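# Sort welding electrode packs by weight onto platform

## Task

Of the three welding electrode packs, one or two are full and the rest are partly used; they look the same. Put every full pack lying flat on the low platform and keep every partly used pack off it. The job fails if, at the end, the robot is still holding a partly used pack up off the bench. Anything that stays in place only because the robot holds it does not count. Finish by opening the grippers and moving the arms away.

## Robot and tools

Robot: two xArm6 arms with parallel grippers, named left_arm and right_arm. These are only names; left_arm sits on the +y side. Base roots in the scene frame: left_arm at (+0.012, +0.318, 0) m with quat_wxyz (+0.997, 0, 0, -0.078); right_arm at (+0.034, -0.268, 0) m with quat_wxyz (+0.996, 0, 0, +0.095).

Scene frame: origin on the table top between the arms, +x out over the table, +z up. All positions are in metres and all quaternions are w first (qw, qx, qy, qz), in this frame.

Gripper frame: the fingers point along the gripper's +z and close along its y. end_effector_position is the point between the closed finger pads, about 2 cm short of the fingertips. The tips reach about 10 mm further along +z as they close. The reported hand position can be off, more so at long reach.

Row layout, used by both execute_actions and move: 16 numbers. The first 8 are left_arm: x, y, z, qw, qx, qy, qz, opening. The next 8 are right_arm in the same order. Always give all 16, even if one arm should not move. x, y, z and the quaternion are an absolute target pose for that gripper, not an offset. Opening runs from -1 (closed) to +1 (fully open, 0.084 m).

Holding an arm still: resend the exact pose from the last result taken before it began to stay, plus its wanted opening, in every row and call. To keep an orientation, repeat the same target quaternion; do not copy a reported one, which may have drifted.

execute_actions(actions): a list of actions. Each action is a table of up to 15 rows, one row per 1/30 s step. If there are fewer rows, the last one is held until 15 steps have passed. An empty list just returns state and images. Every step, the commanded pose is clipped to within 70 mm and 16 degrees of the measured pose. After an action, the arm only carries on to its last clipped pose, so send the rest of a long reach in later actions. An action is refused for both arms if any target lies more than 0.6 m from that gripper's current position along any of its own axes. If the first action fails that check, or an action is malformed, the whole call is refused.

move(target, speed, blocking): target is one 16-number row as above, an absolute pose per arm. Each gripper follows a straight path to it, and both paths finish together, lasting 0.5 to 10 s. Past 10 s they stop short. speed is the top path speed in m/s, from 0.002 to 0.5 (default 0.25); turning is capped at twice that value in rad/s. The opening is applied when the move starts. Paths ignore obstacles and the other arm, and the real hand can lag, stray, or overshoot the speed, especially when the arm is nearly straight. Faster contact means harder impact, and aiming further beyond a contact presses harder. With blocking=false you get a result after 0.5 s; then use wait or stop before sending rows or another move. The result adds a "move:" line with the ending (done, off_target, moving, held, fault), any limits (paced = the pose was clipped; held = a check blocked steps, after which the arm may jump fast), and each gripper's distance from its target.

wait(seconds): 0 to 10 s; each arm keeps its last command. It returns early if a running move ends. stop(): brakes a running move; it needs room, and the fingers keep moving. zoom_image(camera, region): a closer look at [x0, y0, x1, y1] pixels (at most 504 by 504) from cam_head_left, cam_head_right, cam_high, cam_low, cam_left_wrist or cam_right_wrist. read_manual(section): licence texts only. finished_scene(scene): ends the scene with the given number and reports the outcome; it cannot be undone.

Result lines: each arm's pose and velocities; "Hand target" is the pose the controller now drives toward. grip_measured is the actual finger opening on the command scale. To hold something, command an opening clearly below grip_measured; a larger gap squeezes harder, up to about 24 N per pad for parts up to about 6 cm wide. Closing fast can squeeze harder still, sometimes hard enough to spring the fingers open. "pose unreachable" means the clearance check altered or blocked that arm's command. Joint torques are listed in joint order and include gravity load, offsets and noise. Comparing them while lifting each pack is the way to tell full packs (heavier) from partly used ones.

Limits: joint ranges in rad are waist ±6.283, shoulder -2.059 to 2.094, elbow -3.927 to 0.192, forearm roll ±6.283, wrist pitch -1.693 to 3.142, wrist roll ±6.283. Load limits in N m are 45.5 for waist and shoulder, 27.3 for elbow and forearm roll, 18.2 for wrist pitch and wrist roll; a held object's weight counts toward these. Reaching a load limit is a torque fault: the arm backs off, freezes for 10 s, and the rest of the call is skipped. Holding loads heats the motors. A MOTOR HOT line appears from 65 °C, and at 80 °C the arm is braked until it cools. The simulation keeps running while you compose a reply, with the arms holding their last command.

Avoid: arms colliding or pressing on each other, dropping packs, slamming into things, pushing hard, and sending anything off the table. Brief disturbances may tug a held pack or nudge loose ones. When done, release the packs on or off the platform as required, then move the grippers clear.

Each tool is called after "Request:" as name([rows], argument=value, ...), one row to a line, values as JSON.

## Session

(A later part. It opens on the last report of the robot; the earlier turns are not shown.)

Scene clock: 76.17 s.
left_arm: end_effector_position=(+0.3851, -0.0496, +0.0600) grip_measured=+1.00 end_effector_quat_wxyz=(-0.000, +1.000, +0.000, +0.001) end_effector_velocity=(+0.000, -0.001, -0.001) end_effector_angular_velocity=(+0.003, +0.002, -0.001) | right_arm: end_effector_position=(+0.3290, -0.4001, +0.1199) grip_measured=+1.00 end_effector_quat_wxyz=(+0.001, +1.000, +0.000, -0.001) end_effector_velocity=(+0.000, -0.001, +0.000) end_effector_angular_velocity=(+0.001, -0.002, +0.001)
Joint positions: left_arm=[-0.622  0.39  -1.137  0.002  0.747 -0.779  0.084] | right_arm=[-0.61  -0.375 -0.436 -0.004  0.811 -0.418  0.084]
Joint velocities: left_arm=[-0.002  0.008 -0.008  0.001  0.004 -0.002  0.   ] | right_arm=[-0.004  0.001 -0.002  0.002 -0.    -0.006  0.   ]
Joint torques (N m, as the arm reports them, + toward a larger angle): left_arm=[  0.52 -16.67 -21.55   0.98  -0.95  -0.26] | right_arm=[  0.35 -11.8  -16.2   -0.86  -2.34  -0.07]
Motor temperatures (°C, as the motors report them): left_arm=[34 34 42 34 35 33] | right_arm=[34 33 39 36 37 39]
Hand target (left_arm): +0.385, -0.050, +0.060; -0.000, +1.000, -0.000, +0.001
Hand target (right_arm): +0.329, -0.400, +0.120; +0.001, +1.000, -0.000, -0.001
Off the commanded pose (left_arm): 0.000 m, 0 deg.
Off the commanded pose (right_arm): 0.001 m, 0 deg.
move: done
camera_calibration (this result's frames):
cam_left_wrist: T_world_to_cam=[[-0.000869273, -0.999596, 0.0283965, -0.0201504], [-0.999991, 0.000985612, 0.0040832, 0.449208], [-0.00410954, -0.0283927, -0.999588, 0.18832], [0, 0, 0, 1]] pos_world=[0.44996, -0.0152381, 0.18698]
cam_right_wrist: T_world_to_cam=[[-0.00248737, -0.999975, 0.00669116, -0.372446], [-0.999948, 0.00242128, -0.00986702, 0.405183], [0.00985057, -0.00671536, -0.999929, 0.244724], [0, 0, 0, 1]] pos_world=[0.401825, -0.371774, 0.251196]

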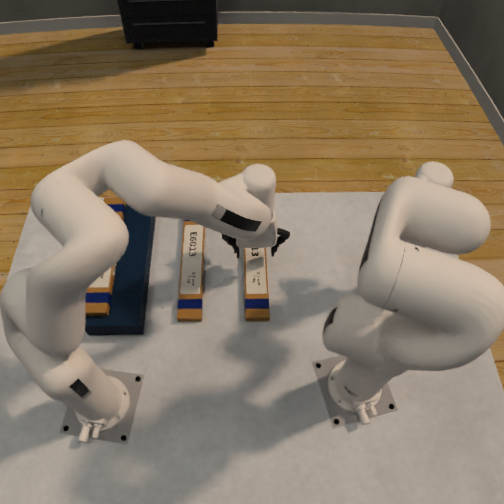

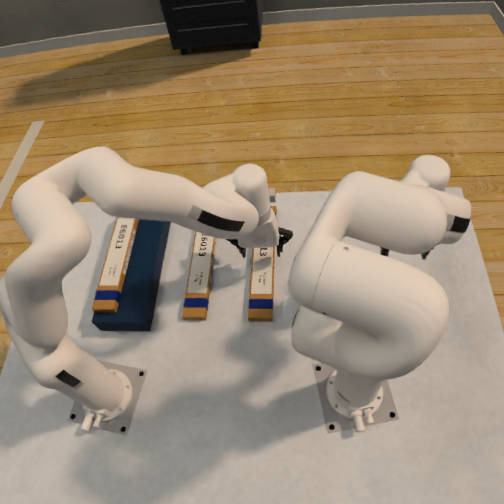

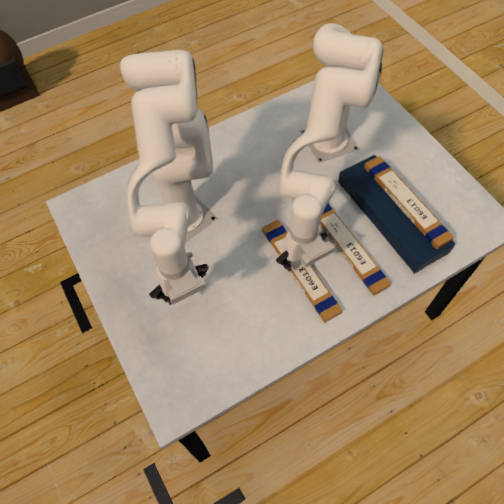

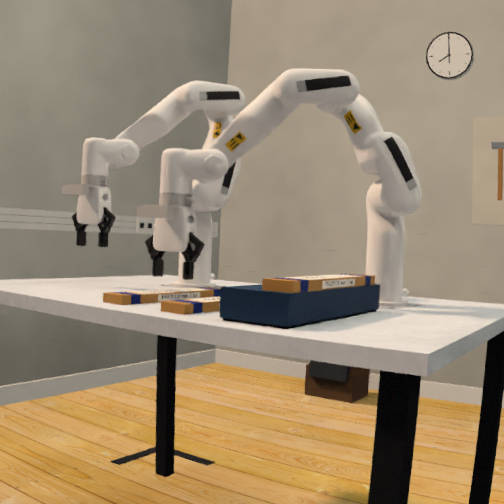

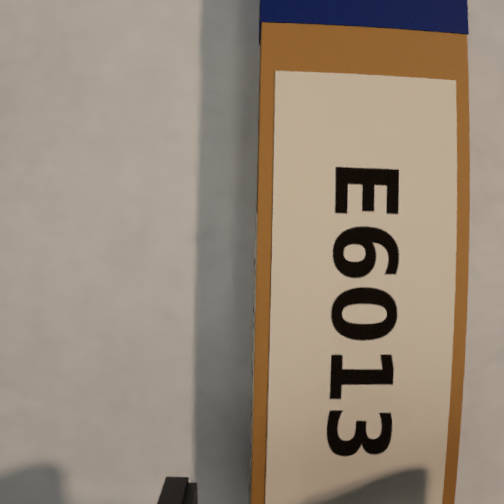

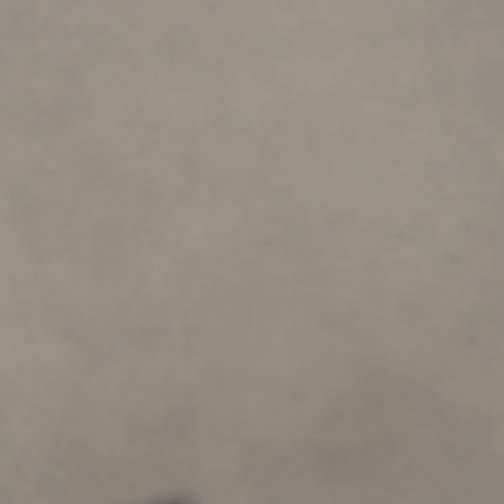

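Request:
move(target=[0.385,-0.051,0.02,0,1,-0.01,0,1,0.33,-0.4,0.12,0,1,0,0,1], speed=0.09)

Request:
execute_actions([
  [[0.385,-0.051,0.02,0,1,-0.01,0,-0.2,0.33,-0.4,0.12,0,1,0,0,1]],
])

Request:
move(target=[0.385,0.08,0.105,0,1,-0.005,0,-0.2,0.33,-0.4,0.12,0,1,0,0,1], speed=0.2)

Request:
move(target=[0.38,0.265,0.095,0,1,-0.005,0,-0.2,0.33,-0.4,0.12,0,1,0,0,1], speed=0.2)

Scene clock: 83.10 s.
left_arm: end_effector_position=(+0.3851, -0.0512, +0.0205) grip_measured=+1.00 end_effector_quat_wxyz=(+0.000, +1.000, -0.010, +0.000) end_effector_velocity=(-0.001, +0.000, -0.002) end_effector_angular_velocity=(+0.001, +0.002, +0.000) | right_arm: end_effector_position=(+0.3300, -0.4000, +0.1200) grip_measured=+1.00 end_effector_quat_wxyz=(+0.000, +1.000, -0.000, -0.000) end_effector_velocity=(-0.000, +0.000, -0.000) end_effector_angular_velocity=(-0.000, +0.001, -0.001)
Joint positions: left_arm=[-0.624  0.475 -1.133 -0.     0.657 -0.759  0.084] | right_arm=[-0.61  -0.372 -0.438 -0.     0.81  -0.421  0.084]
Joint velocities: left_arm=[-0.     0.004  0.001 -0.001 -0.003  0.001 -0.   ] | right_arm=[-0.     0.     0.001 -0.    -0.001  0.001 -0.   ]
Joint torques (N m, as the arm reports them, + toward a larger angle): left_arm=[  0.36 -17.8  -20.33   1.08  -1.03  -0.2 ] | right_arm=[  0.16 -12.15 -16.31  -0.82  -2.31  -0.1 ]
Motor temperatures (°C, as the motors report them): left_arm=[34 34 42 34 35 33] | right_arm=[34 33 39 36 37 39]
Hand target (left_arm): +0.385, -0.051, +0.020; +0.000, +1.000, -0.010, -0.000
Hand target (right_arm): +0.330, -0.400, +0.120; +0.000, +1.000, -0.000, +0.000
Off the commanded pose (left_arm): 0.001 m, 0 deg.
Off the commanded pose (right_arm): 0.000 m, 0 deg.
move: done
camera_calibration (this result's frames):
cam_left_wrist: T_world_to_cam=[[-0.0211385, -0.999352, 0.0291405, -0.012825], [-0.999759, 0.0213028, 0.00533727, 0.450269], [-0.00595458, -0.0290207, -0.999561, 0.149429], [0, 0, 0, 1]] pos_world=[0.450779, -0.0180722, 0.147334]
cam_right_wrist: T_world_to_cam=[[-0.00273066, -0.999987, 0.00436471, -0.371994], [-0.999933, 0.00268124, -0.0112889, 0.406427], [0.0112771, -0.00439524, -0.999927, 0.245277], [0, 0, 0, 1]] pos_world=[0.402618, -0.372, 0.251471]

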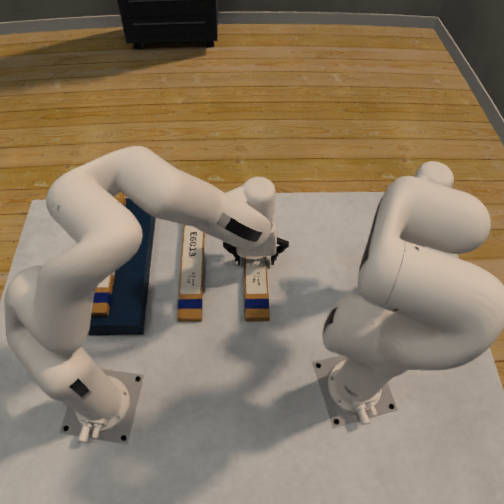

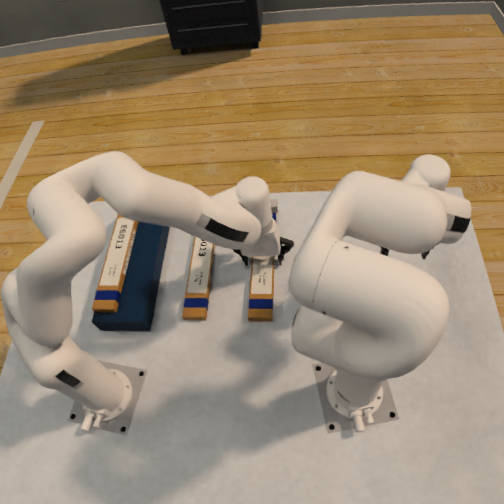

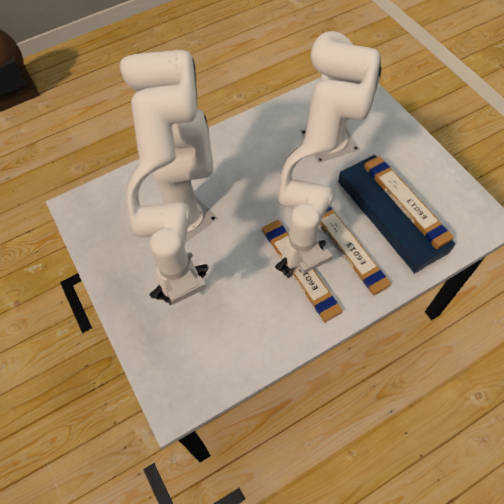

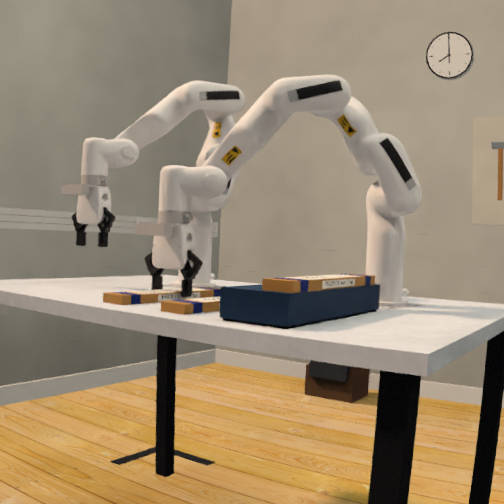

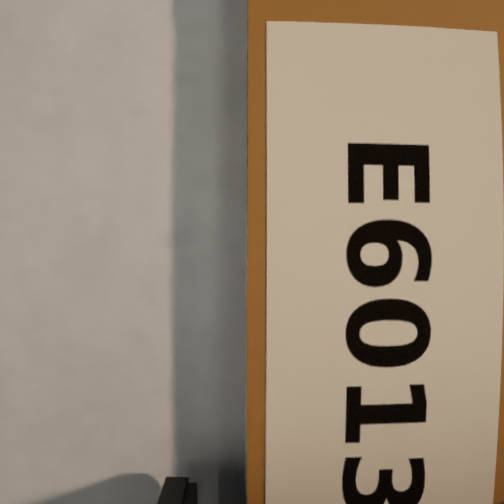

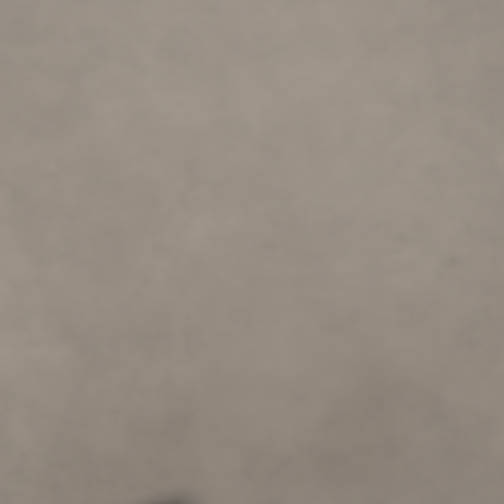

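Scene clock: 83.60 s.
left_arm: end_effector_position=(+0.3850, -0.0510, +0.0202) grip_measured=+0.37 end_effector_quat_wxyz=(+0.000, +1.000, -0.010, +0.000) end_effector_velocity=(-0.000, +0.000, -0.001) end_effector_angular_velocity=(+0.001, +0.001, -0.000) | right_arm: end_effector_position=(+0.3300, -0.4000, +0.1200) grip_measured=+1.00 end_effector_quat_wxyz=(+0.000, +1.000, +0.000, +0.000) end_effector_velocity=(+0.000, -0.000, +0.000) end_effector_angular_velocity=(-0.000, -0.001, -0.001)
Joint positions: left_arm=[-0.624  0.476 -1.133  0.     0.657 -0.76   0.059] | right_arm=[-0.61  -0.372 -0.438  0.     0.81  -0.421  0.084]
Joint velocities: left_arm=[-0.     0.002 -0.     0.    -0.001 -0.     0.   ] | right_arm=[-0.001  0.    -0.001  0.    -0.     0.     0.   ]
Joint torques (N m, as the arm reports them, + toward a larger angle): left_arm=[  0.03 -16.66 -20.49   0.89  -1.56  -0.25] | right_arm=[  0.32 -12.22 -16.15  -0.71  -2.3   -0.09]
Motor temperatures (°C, as the motors report them): left_arm=[34 34 42 34 35 33] | right_arm=[34 33 39 36 37 39]
Hand target (left_arm): +0.385, -0.051, +0.020; +0.000, +1.000, -0.010, -0.000
Hand target (right_arm): +0.330, -0.400, +0.120; -0.000, +1.000, -0.000, +0.000
Off the commanded pose (left_arm): 0.000 m, 0 deg.
Off the commanded pose (right_arm): 0.000 m, 0 deg.
camera_calibration (this result's frames):
cam_left_wrist: T_world_to_cam=[[-0.0210167, -0.999375, 0.0284358, -0.0126465], [-0.999759, 0.0211882, 0.00574077, 0.450209], [-0.00633968, -0.0283083, -0.999579, 0.14932], [0, 0, 0, 1]] pos_world=[0.450781, -0.0179507, 0.147032]
cam_right_wrist: T_world_to_cam=[[-0.0027267, -0.999987, 0.00435046, -0.371989], [-0.999933, 0.00267742, -0.0112922, 0.406432], [0.0112804, -0.00438096, -0.999927, 0.245281], [0, 0, 0, 1]] pos_world=[0.402623, -0.371997, 0.251471]

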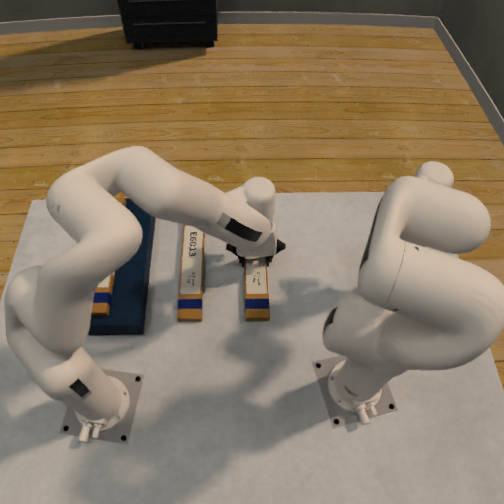

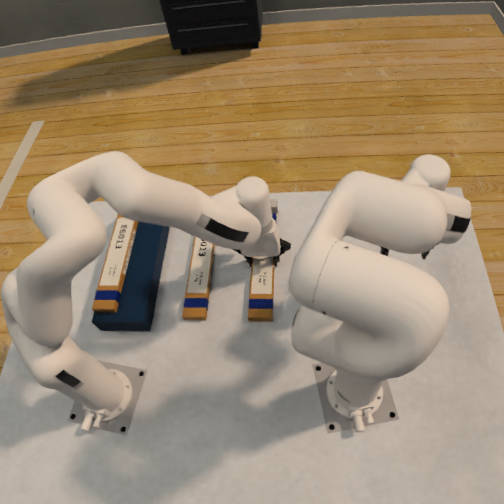

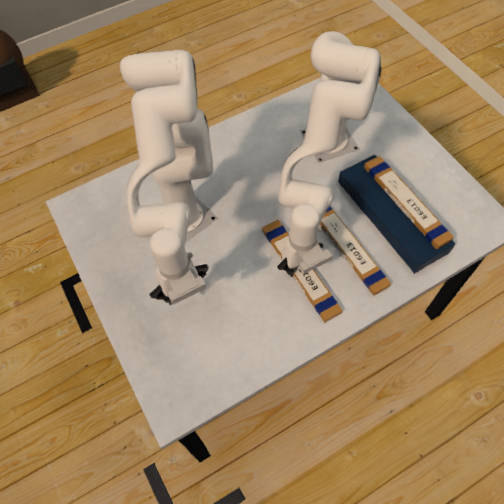

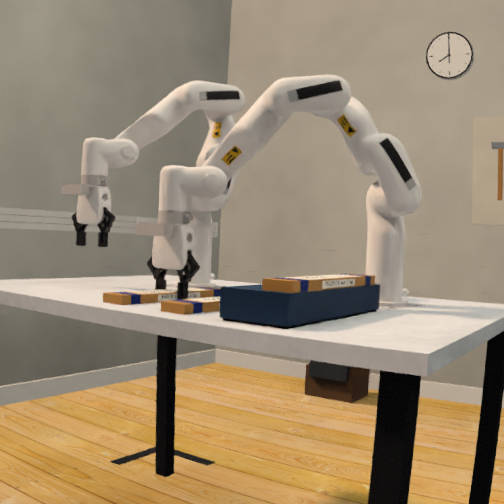

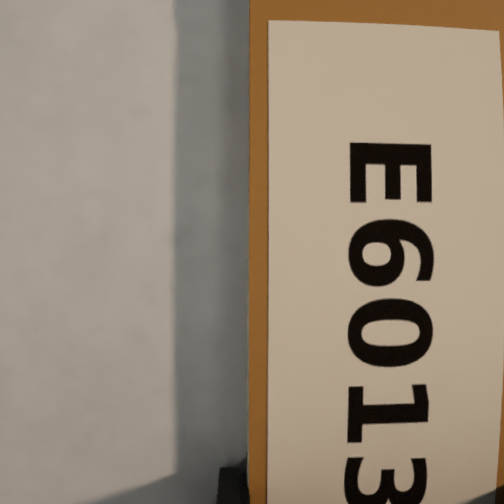

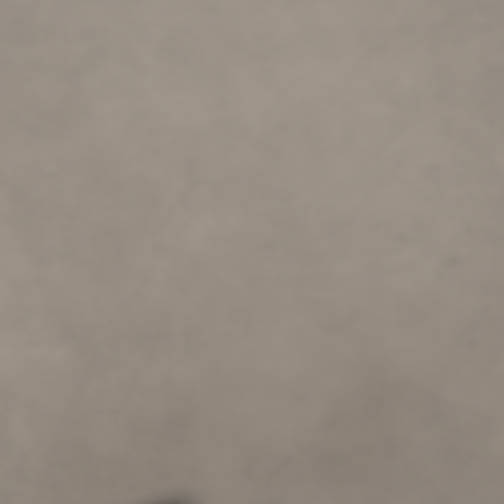

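Scene clock: 84.93 s.
left_arm: end_effector_position=(+0.3849, +0.0797, +0.1047) grip_measured=+0.36 end_effector_quat_wxyz=(-0.000, +1.000, -0.005, -0.001) end_effector_velocity=(+0.000, +0.001, +0.002) end_effector_angular_velocity=(-0.001, -0.002, -0.001) | right_arm: end_effector_position=(+0.3300, -0.4000, +0.1200) grip_measured=+1.00 end_effector_quat_wxyz=(+0.000, +1.000, +0.000, -0.000) end_effector_velocity=(-0.000, +0.000, -0.000) end_effector_angular_velocity=(+0.000, +0.001, +0.000)
Joint positions: left_arm=[-0.412  0.066 -0.839 -0.     0.774 -0.558  0.059] | right_arm=[-0.61  -0.372 -0.438  0.     0.81  -0.421  0.084]
Joint velocities: left_arm=[ 0.003 -0.005  0.001 -0.     0.002  0.003 -0.   ] | right_arm=[ 0.    -0.     0.001 -0.     0.     0.    -0.   ]
Joint torques (N m, as the arm reports them, + toward a larger angle): left_arm=[  0.52 -15.92 -27.19   0.93  -1.78  -0.19] | right_arm=[  0.06 -11.9  -16.25  -0.86  -2.29  -0.11]
Motor temperatures (°C, as the motors report them): left_arm=[34 34 42 34 35 33] | right_arm=[34 33 39 36 37 39]
Hand target (left_arm): +0.385, +0.080, +0.105; -0.000, +1.000, -0.005, -0.000
Hand target (right_arm): +0.330, -0.400, +0.120; -0.000, +1.000, -0.000, +0.000
Off the commanded pose (left_arm): 0.000 m, 0 deg.
Off the commanded pose (right_arm): 0.000 m, 0 deg.
move: done
camera_calibration (this result's frames):
cam_left_wrist: T_world_to_cam=[[-0.0111187, -0.999545, 0.0280427, 0.111785], [-0.999913, 0.011315, 0.00685106, 0.447559], [-0.00716525, -0.0279641, -0.999583, 0.237814], [0, 0, 0, 1]] pos_world=[0.450467, 0.11332, 0.231514]
cam_right_wrist: T_world_to_cam=[[-0.00272668, -0.999987, 0.00435044, -0.371989], [-0.999933, 0.00267741, -0.0112919, 0.406432], [0.0112801, -0.00438094, -0.999927, 0.245281], [0, 0, 0, 1]] pos_world=[0.402624, -0.371997, 0.251471]

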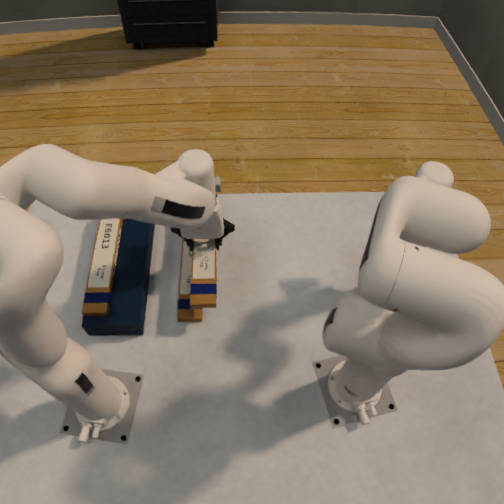

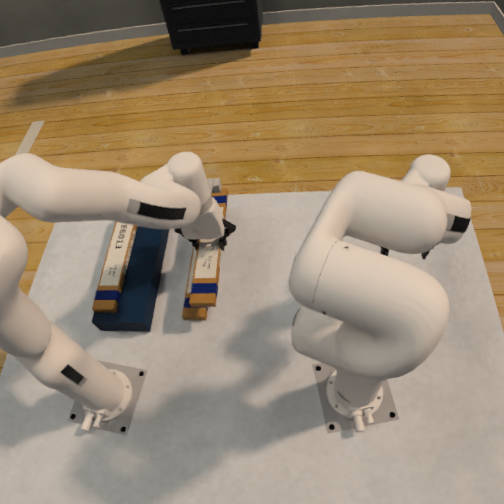

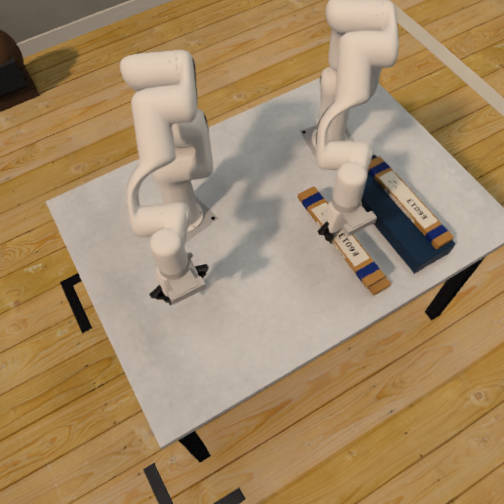

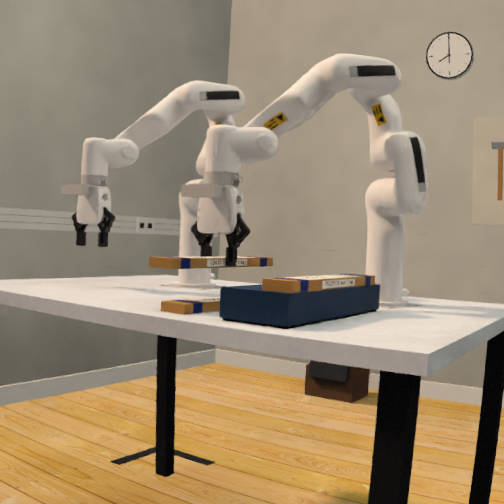

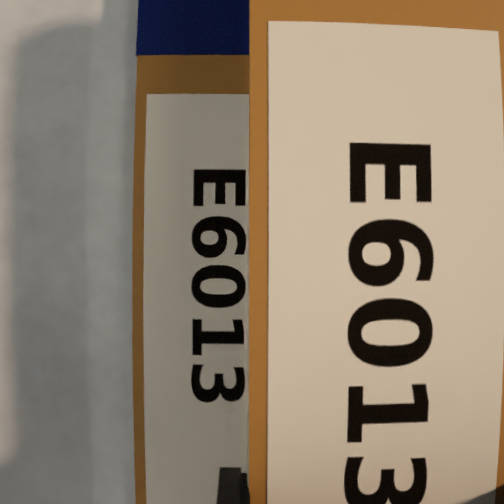

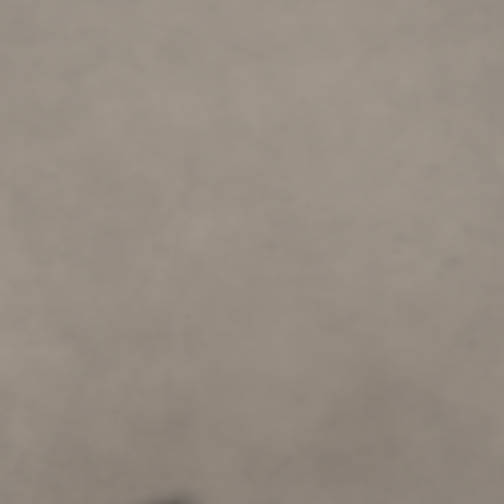

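Scene clock: 86.40 s.
left_arm: end_effector_position=(+0.3799, +0.2644, +0.0951) grip_measured=+0.36 end_effector_quat_wxyz=(+0.000, +1.000, -0.005, -0.001) end_effector_velocity=(-0.000, +0.003, -0.001) end_effector_angular_velocity=(-0.001, +0.002, +0.001) | right_arm: end_effector_position=(+0.3300, -0.4000, +0.1200) grip_measured=+1.00 end_effector_quat_wxyz=(-0.000, +1.000, +0.000, -0.000) end_effector_velocity=(-0.000, -0.000, -0.000) end_effector_angular_velocity=(+0.000, +0.000, -0.000)
Joint positions: left_arm=[ 0.012 -0.137 -0.572 -0.001  0.71  -0.132  0.059] | right_arm=[-0.61  -0.372 -0.438  0.     0.81  -0.421  0.084]
Joint velocities: left_arm=[ 0.008 -0.     0.002 -0.001 -0.     0.008 -0.   ] | right_arm=[-0.001 -0.     0.001  0.    -0.    -0.    -0.   ]
Joint torques (N m, as the arm reports them, + toward a larger angle): left_arm=[  0.41 -11.84 -26.46   0.97  -1.79  -0.27] | right_arm=[  0.05 -11.95 -16.29  -0.86  -2.35  -0.11]
Motor temperatures (°C, as the motors report them): left_arm=[34 34 42 34 35 33] | right_arm=[34 32 39 36 37 39]
Hand target (left_arm): +0.380, +0.265, +0.095; +0.000, +1.000, -0.005, -0.001
Hand target (right_arm): +0.330, -0.400, +0.120; +0.000, +1.000, -0.000, +0.000
Off the commanded pose (left_arm): 0.001 m, 0 deg.
Off the commanded pose (right_arm): 0.000 m, 0 deg.
move: done
camera_calibration (this result's frames):
cam_left_wrist: T_world_to_cam=[[-0.0115413, -0.999508, 0.0291693, 0.296655], [-0.999907, 0.0117499, 0.00699342, 0.440336], [-0.00733272, -0.0290858, -0.99955, 0.233679], [0, 0, 0, 1]] pos_world=[0.445432, 0.298132, 0.221841]
cam_right_wrist: T_world_to_cam=[[-0.0027266, -0.999987, 0.0043503, -0.371989], [-0.999933, 0.00267733, -0.0112919, 0.406432], [0.0112801, -0.0043808, -0.999927, 0.245281], [0, 0, 0, 1]] pos_world=[0.402624, -0.371997, 0.251471]

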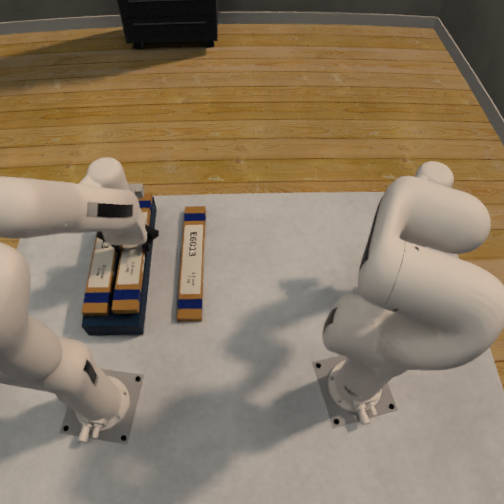

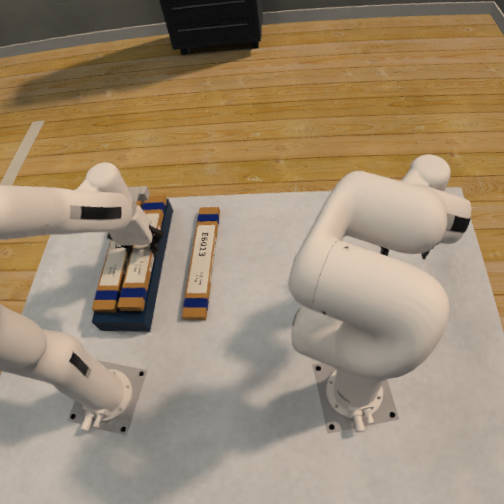

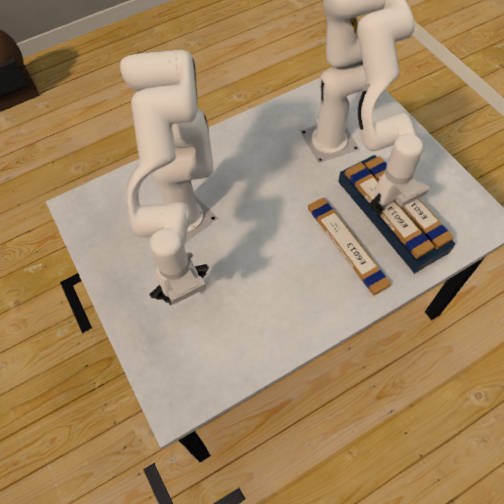

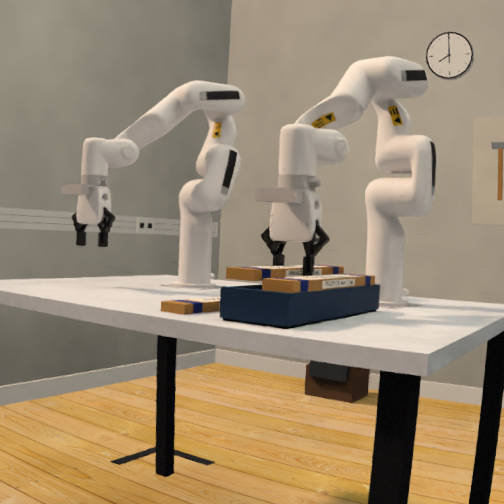

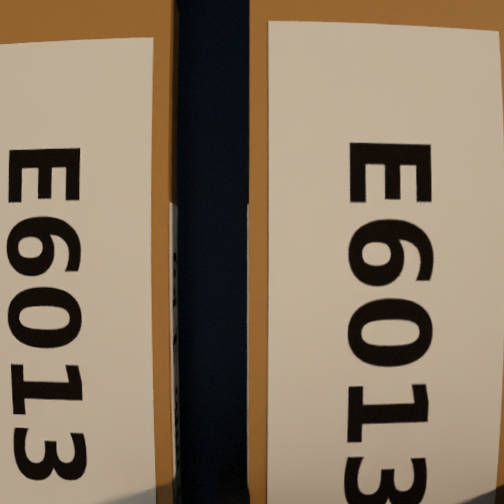

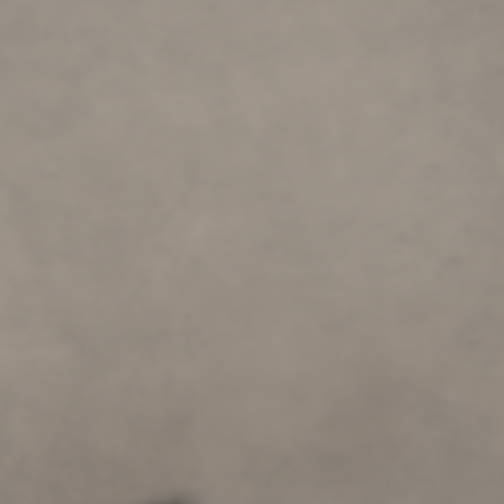

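Same weight as B.

Request:
move(target=[0.38,0.265,0.081,0,1,-0.005,0,-0.2,0.33,-0.4,0.12,0,1,0,0,1], speed=0.04)

Request:
execute_actions([
  [[0.38,0.265,0.081,0,1,-0.005,0,0.52,0.33,-0.4,0.12,0,1,0,0,1]],
])

Request:
move(target=[0.38,0.265,0.2,0,1,-0.005,0,0.52,0.33,-0.4,0.12,0,1,0,0,1])

Scene clock: 90.47 s.
left_arm: end_effector_position=(+0.3801, +0.2650, +0.0812) grip_measured=+0.36 end_effector_quat_wxyz=(+0.000, +1.000, -0.005, +0.000) end_effector_velocity=(+0.001, +0.000, -0.001) end_effector_angular_velocity=(-0.000, -0.003, +0.001) | right_arm: end_effector_position=(+0.3300, -0.4000, +0.1200) grip_measured=+1.00 end_effector_quat_wxyz=(+0.000, +1.000, +0.000, -0.000) end_effector_velocity=(-0.000, +0.000, -0.000) end_effector_angular_velocity=(-0.000, +0.000, -0.002)
Joint positions: left_arm=[ 0.014 -0.102 -0.559 -0.     0.661 -0.132  0.059] | right_arm=[-0.61  -0.372 -0.438  0.     0.81  -0.421  0.084]
Joint velocities: left_arm=[ 0.     0.003 -0.     0.001 -0.006 -0.001 -0.   ] | right_arm=[-0.     0.     0.001 -0.    -0.001  0.002 -0.   ]
Joint torques (N m, as the arm reports them, + toward a larger angle): left_arm=[  0.36 -12.33 -25.6    1.05  -1.85  -0.25] | right_arm=[  0.31 -12.07 -16.35  -0.84  -2.39  -0.1 ]
Motor temperatures (°C, as the motors report them): left_arm=[34 34 42 34 35 33] | right_arm=[34 32 39 36 37 39]
Hand target (left_arm): +0.380, +0.265, +0.081; +0.000, +1.000, -0.005, -0.000
Hand target (right_arm): +0.330, -0.400, +0.120; +0.000, +1.000, -0.000, -0.000
Off the commanded pose (left_arm): 0.000 m, 0 deg.
Off the commanded pose (right_arm): 0.000 m, 0 deg.
move: done
camera_calibration (this result's frames):
cam_left_wrist: T_world_to_cam=[[-0.0111392, -0.999529, 0.0285906, 0.297505], [-0.999921, 0.0113014, 0.00551795, 0.440893], [-0.00583847, -0.0285269, -0.999576, 0.219098], [0, 0, 0, 1]] pos_world=[0.445451, 0.298632, 0.208067]
cam_right_wrist: T_world_to_cam=[[-0.00272659, -0.999987, 0.00435049, -0.371989], [-0.999933, 0.00267731, -0.011292, 0.406432], [0.0112802, -0.00438099, -0.999927, 0.245281], [0, 0, 0, 1]] pos_world=[0.402624, -0.371997, 0.251471]

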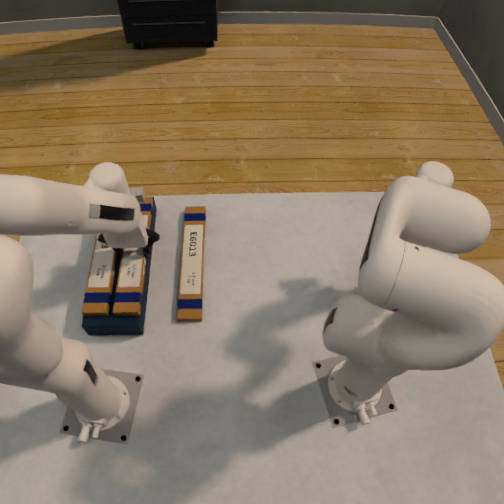

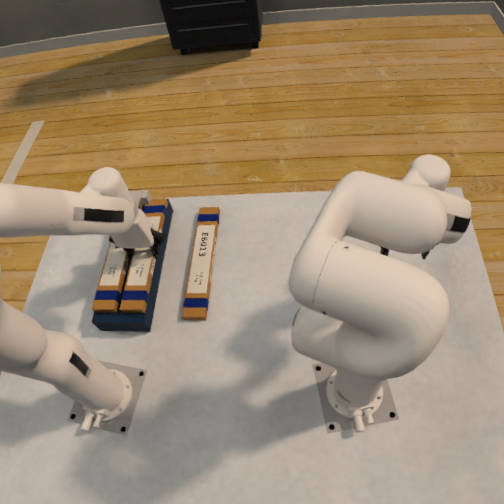

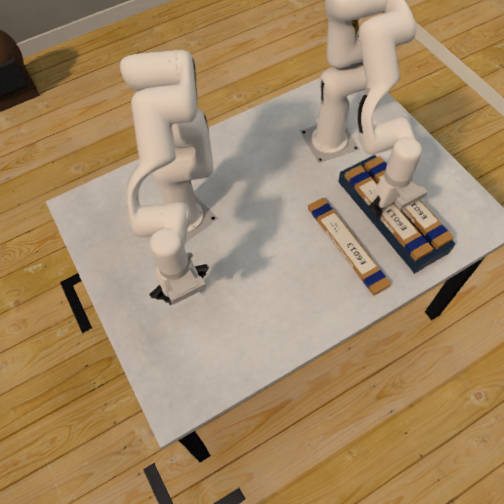

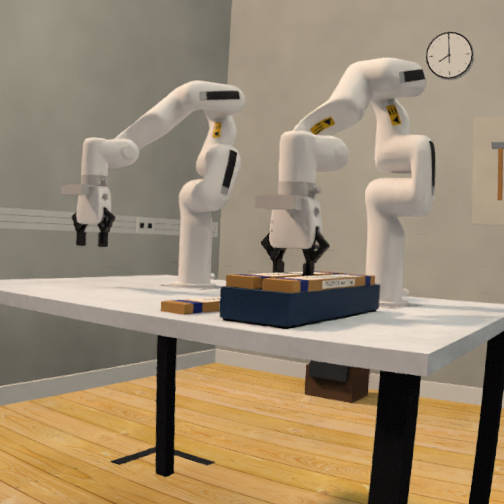

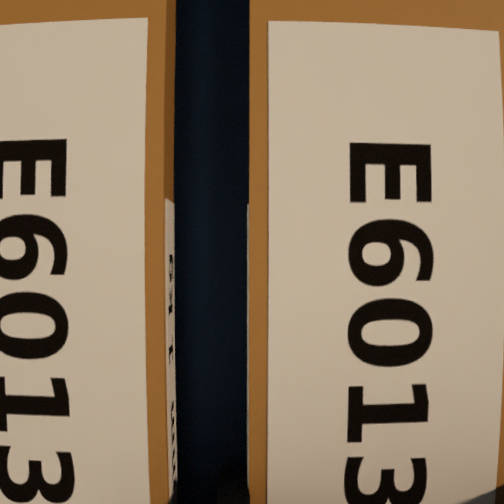

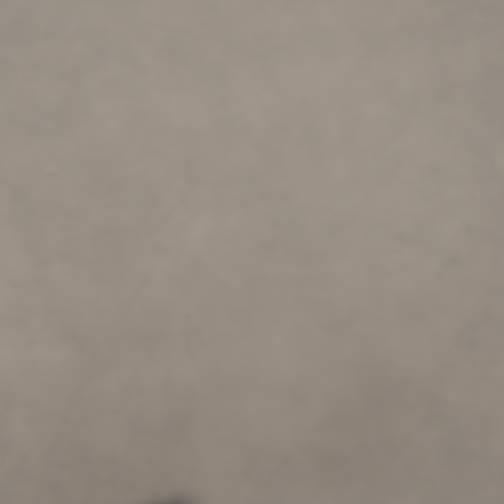

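Scene clock: 90.97 s.
left_arm: end_effector_position=(+0.3803, +0.2650, +0.0813) grip_measured=+0.51 end_effector_quat_wxyz=(+0.000, +1.000, -0.005, +0.000) end_effector_velocity=(-0.002, +0.000, -0.002) end_effector_angular_velocity=(+0.001, +0.006, -0.001) | right_arm: end_effector_position=(+0.3300, -0.4000, +0.1200) grip_measured=+1.00 end_effector_quat_wxyz=(-0.000, +1.000, +0.000, -0.000) end_effector_velocity=(+0.000, +0.000, +0.000) end_effector_angular_velocity=(-0.000, +0.000, +0.001)
Joint positions: left_arm=[ 0.014 -0.102 -0.559  0.     0.66  -0.132  0.065] | right_arm=[-0.61  -0.372 -0.438  0.     0.81  -0.421  0.084]
Joint velocities: left_arm=[0.    0.002 0.003 0.001 0.001 0.001 0.   ] | right_arm=[ 0.002  0.    -0.    -0.     0.     0.     0.   ]
Joint torques (N m, as the arm reports them, + toward a larger angle): left_arm=[  0.5   -9.63 -20.63   1.12  -1.05  -0.27] | right_arm=[  0.29 -12.   -16.31  -0.78  -2.27  -0.1 ]
Motor temperatures (°C, as the motors report them): left_arm=[34 34 42 34 35 33] | right_arm=[34 32 39 36 37 39]
Hand target (left_arm): +0.380, +0.265, +0.081; +0.000, +1.000, -0.005, -0.000
Hand target (right_arm): +0.330, -0.400, +0.120; -0.000, +1.000, -0.000, +0.000
Off the commanded pose (left_arm): 0.000 m, 0 deg.
Off the commanded pose (right_arm): 0.000 m, 0 deg.
camera_calibration (this result's frames):
cam_left_wrist: T_world_to_cam=[[-0.01107, -0.999531, 0.0285562, 0.297489], [-0.999925, 0.0112133, 0.00486401, 0.441192], [-0.00518194, -0.0285002, -0.99958, 0.218916], [0, 0, 0, 1]] pos_world=[0.445587, 0.298641, 0.208183]
cam_right_wrist: T_world_to_cam=[[-0.00272669, -0.999987, 0.00435037, -0.371989], [-0.999933, 0.00267742, -0.011292, 0.406432], [0.0112802, -0.00438087, -0.999927, 0.245281], [0, 0, 0, 1]] pos_world=[0.402624, -0.371997, 0.251471]

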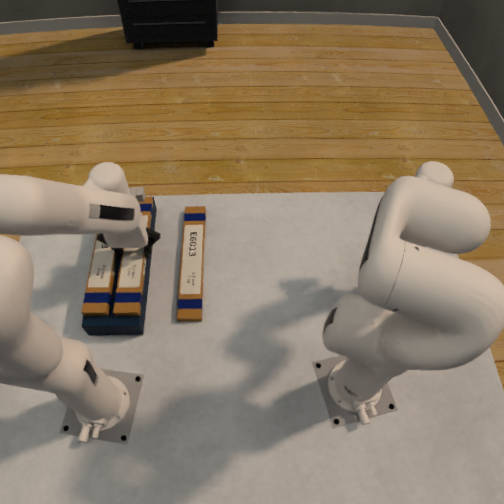

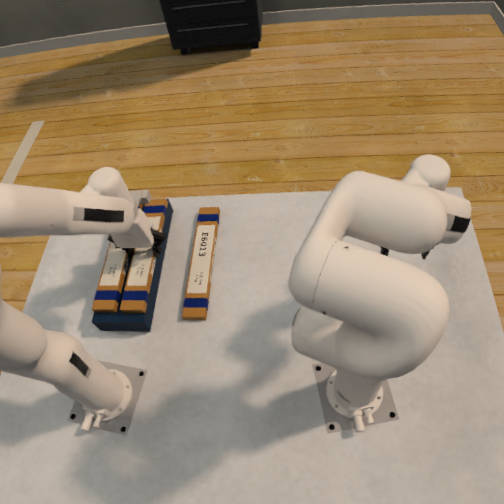

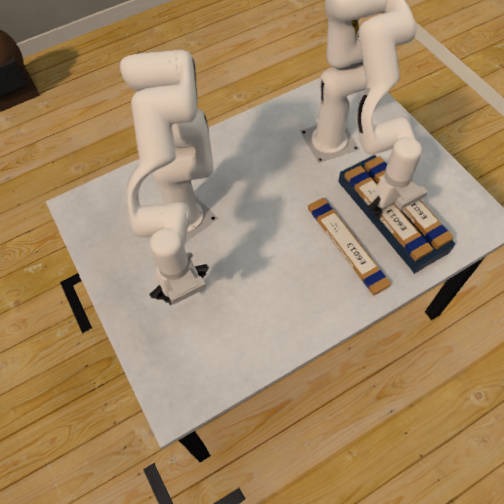

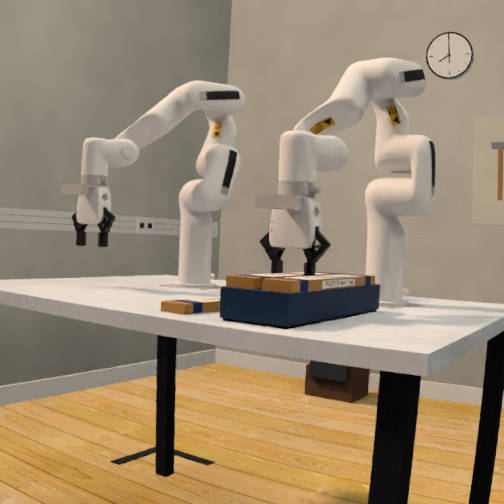

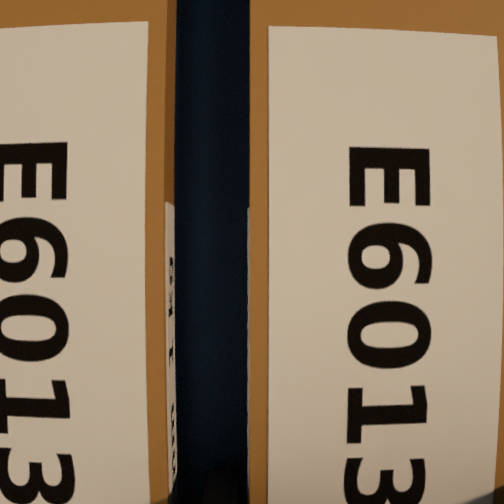

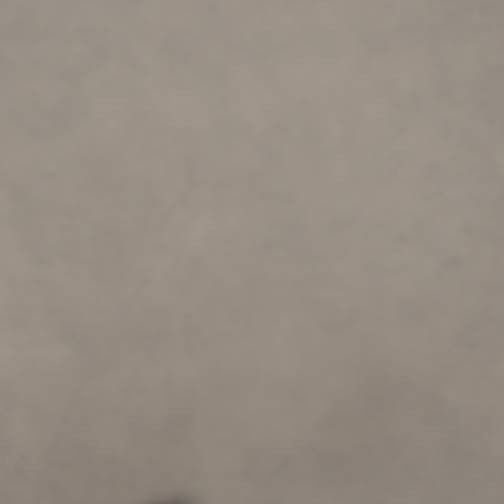

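Scene clock: 92.03 s.
left_arm: end_effector_position=(+0.3801, +0.2653, +0.1994) grip_measured=+0.51 end_effector_quat_wxyz=(-0.000, +1.000, -0.005, -0.000) end_effector_velocity=(+0.001, -0.001, +0.004) end_effector_angular_velocity=(-0.000, -0.004, -0.001) | right_arm: end_effector_position=(+0.3300, -0.4000, +0.1200) grip_measured=+1.00 end_effector_quat_wxyz=(-0.000, +1.000, -0.000, +0.000) end_effector_velocity=(+0.000, -0.000, +0.000) end_effector_angular_velocity=(-0.000, -0.001, +0.001)
Joint positions: left_arm=[ 0.014 -0.324 -0.728  0.001  1.052 -0.133  0.065] | right_arm=[-0.61  -0.372 -0.438  0.     0.81  -0.421  0.084]
Joint velocities: left_arm=[-0.001 -0.003 -0.007  0.     0.006 -0.    -0.   ] | right_arm=[ 0.    -0.    -0.001 -0.     0.    -0.001 -0.   ]
Joint torques (N m, as the arm reports them, + toward a larger angle): left_arm=[  0.16  -7.73 -24.16   1.04  -1.06  -0.22] | right_arm=[  0.15 -12.02 -16.33  -0.81  -2.24  -0.08]
Motor temperatures (°C, as the motors report them): left_arm=[34 34 42 34 35 33] | right_arm=[34 32 39 36 37 39]
Hand target (left_arm): +0.380, +0.265, +0.200; -0.000, +1.000, -0.005, +0.000
Hand target (right_arm): +0.330, -0.400, +0.120; +0.000, +1.000, -0.000, -0.000
Off the commanded pose (left_arm): 0.001 m, 0 deg.
Off the commanded pose (right_arm): 0.000 m, 0 deg.
move: done
camera_calibration (this result's frames):
cam_left_wrist: T_world_to_cam=[[-0.0101324, -0.99957, 0.0275309, 0.294271], [-0.999924, 0.0103206, 0.00670017, 0.440251], [-0.00698142, -0.027461, -0.999598, 0.337378], [0, 0, 0, 1]] pos_world=[0.445555, 0.298865, 0.326192]
cam_right_wrist: T_world_to_cam=[[-0.00272679, -0.999987, 0.00435035, -0.371989], [-0.999933, 0.00267752, -0.0112922, 0.406432], [0.0112804, -0.00438085, -0.999927, 0.245281], [0, 0, 0, 1]] pos_world=[0.402624, -0.371997, 0.251471]

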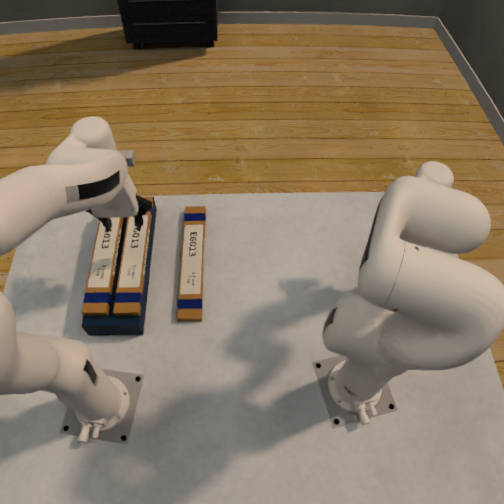

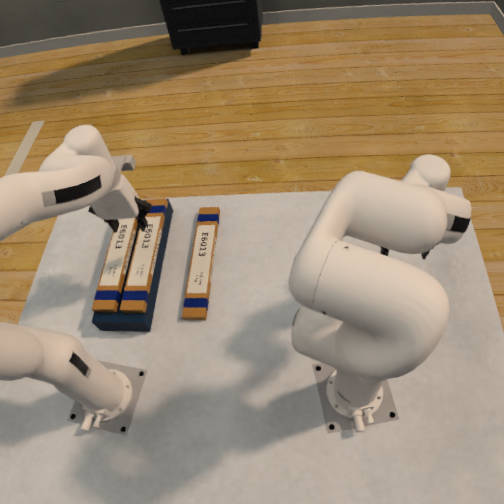

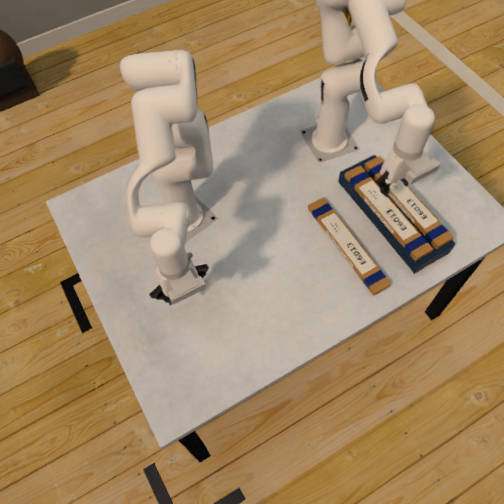

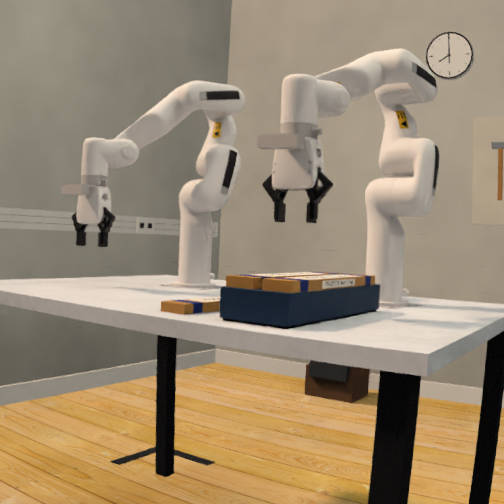

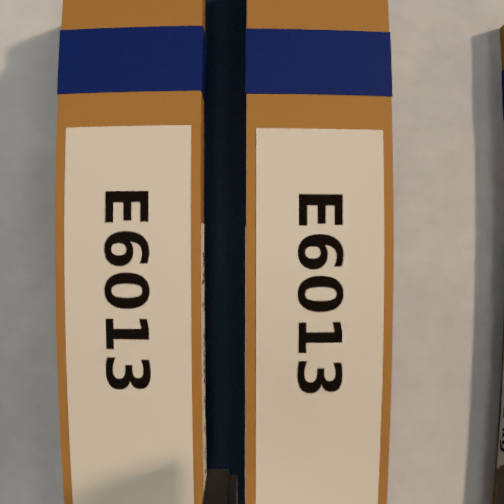

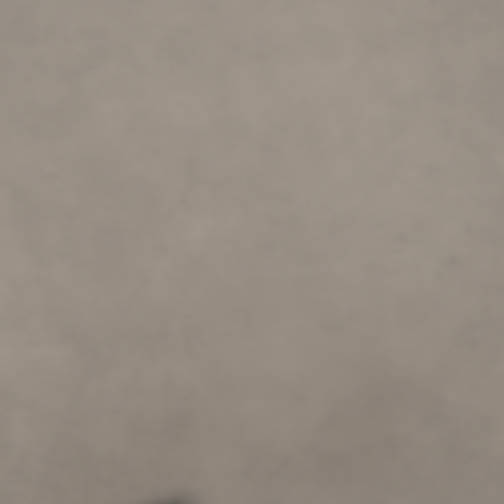

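Request:
finished_scene(scene=1)

The scene is finished: the task was done.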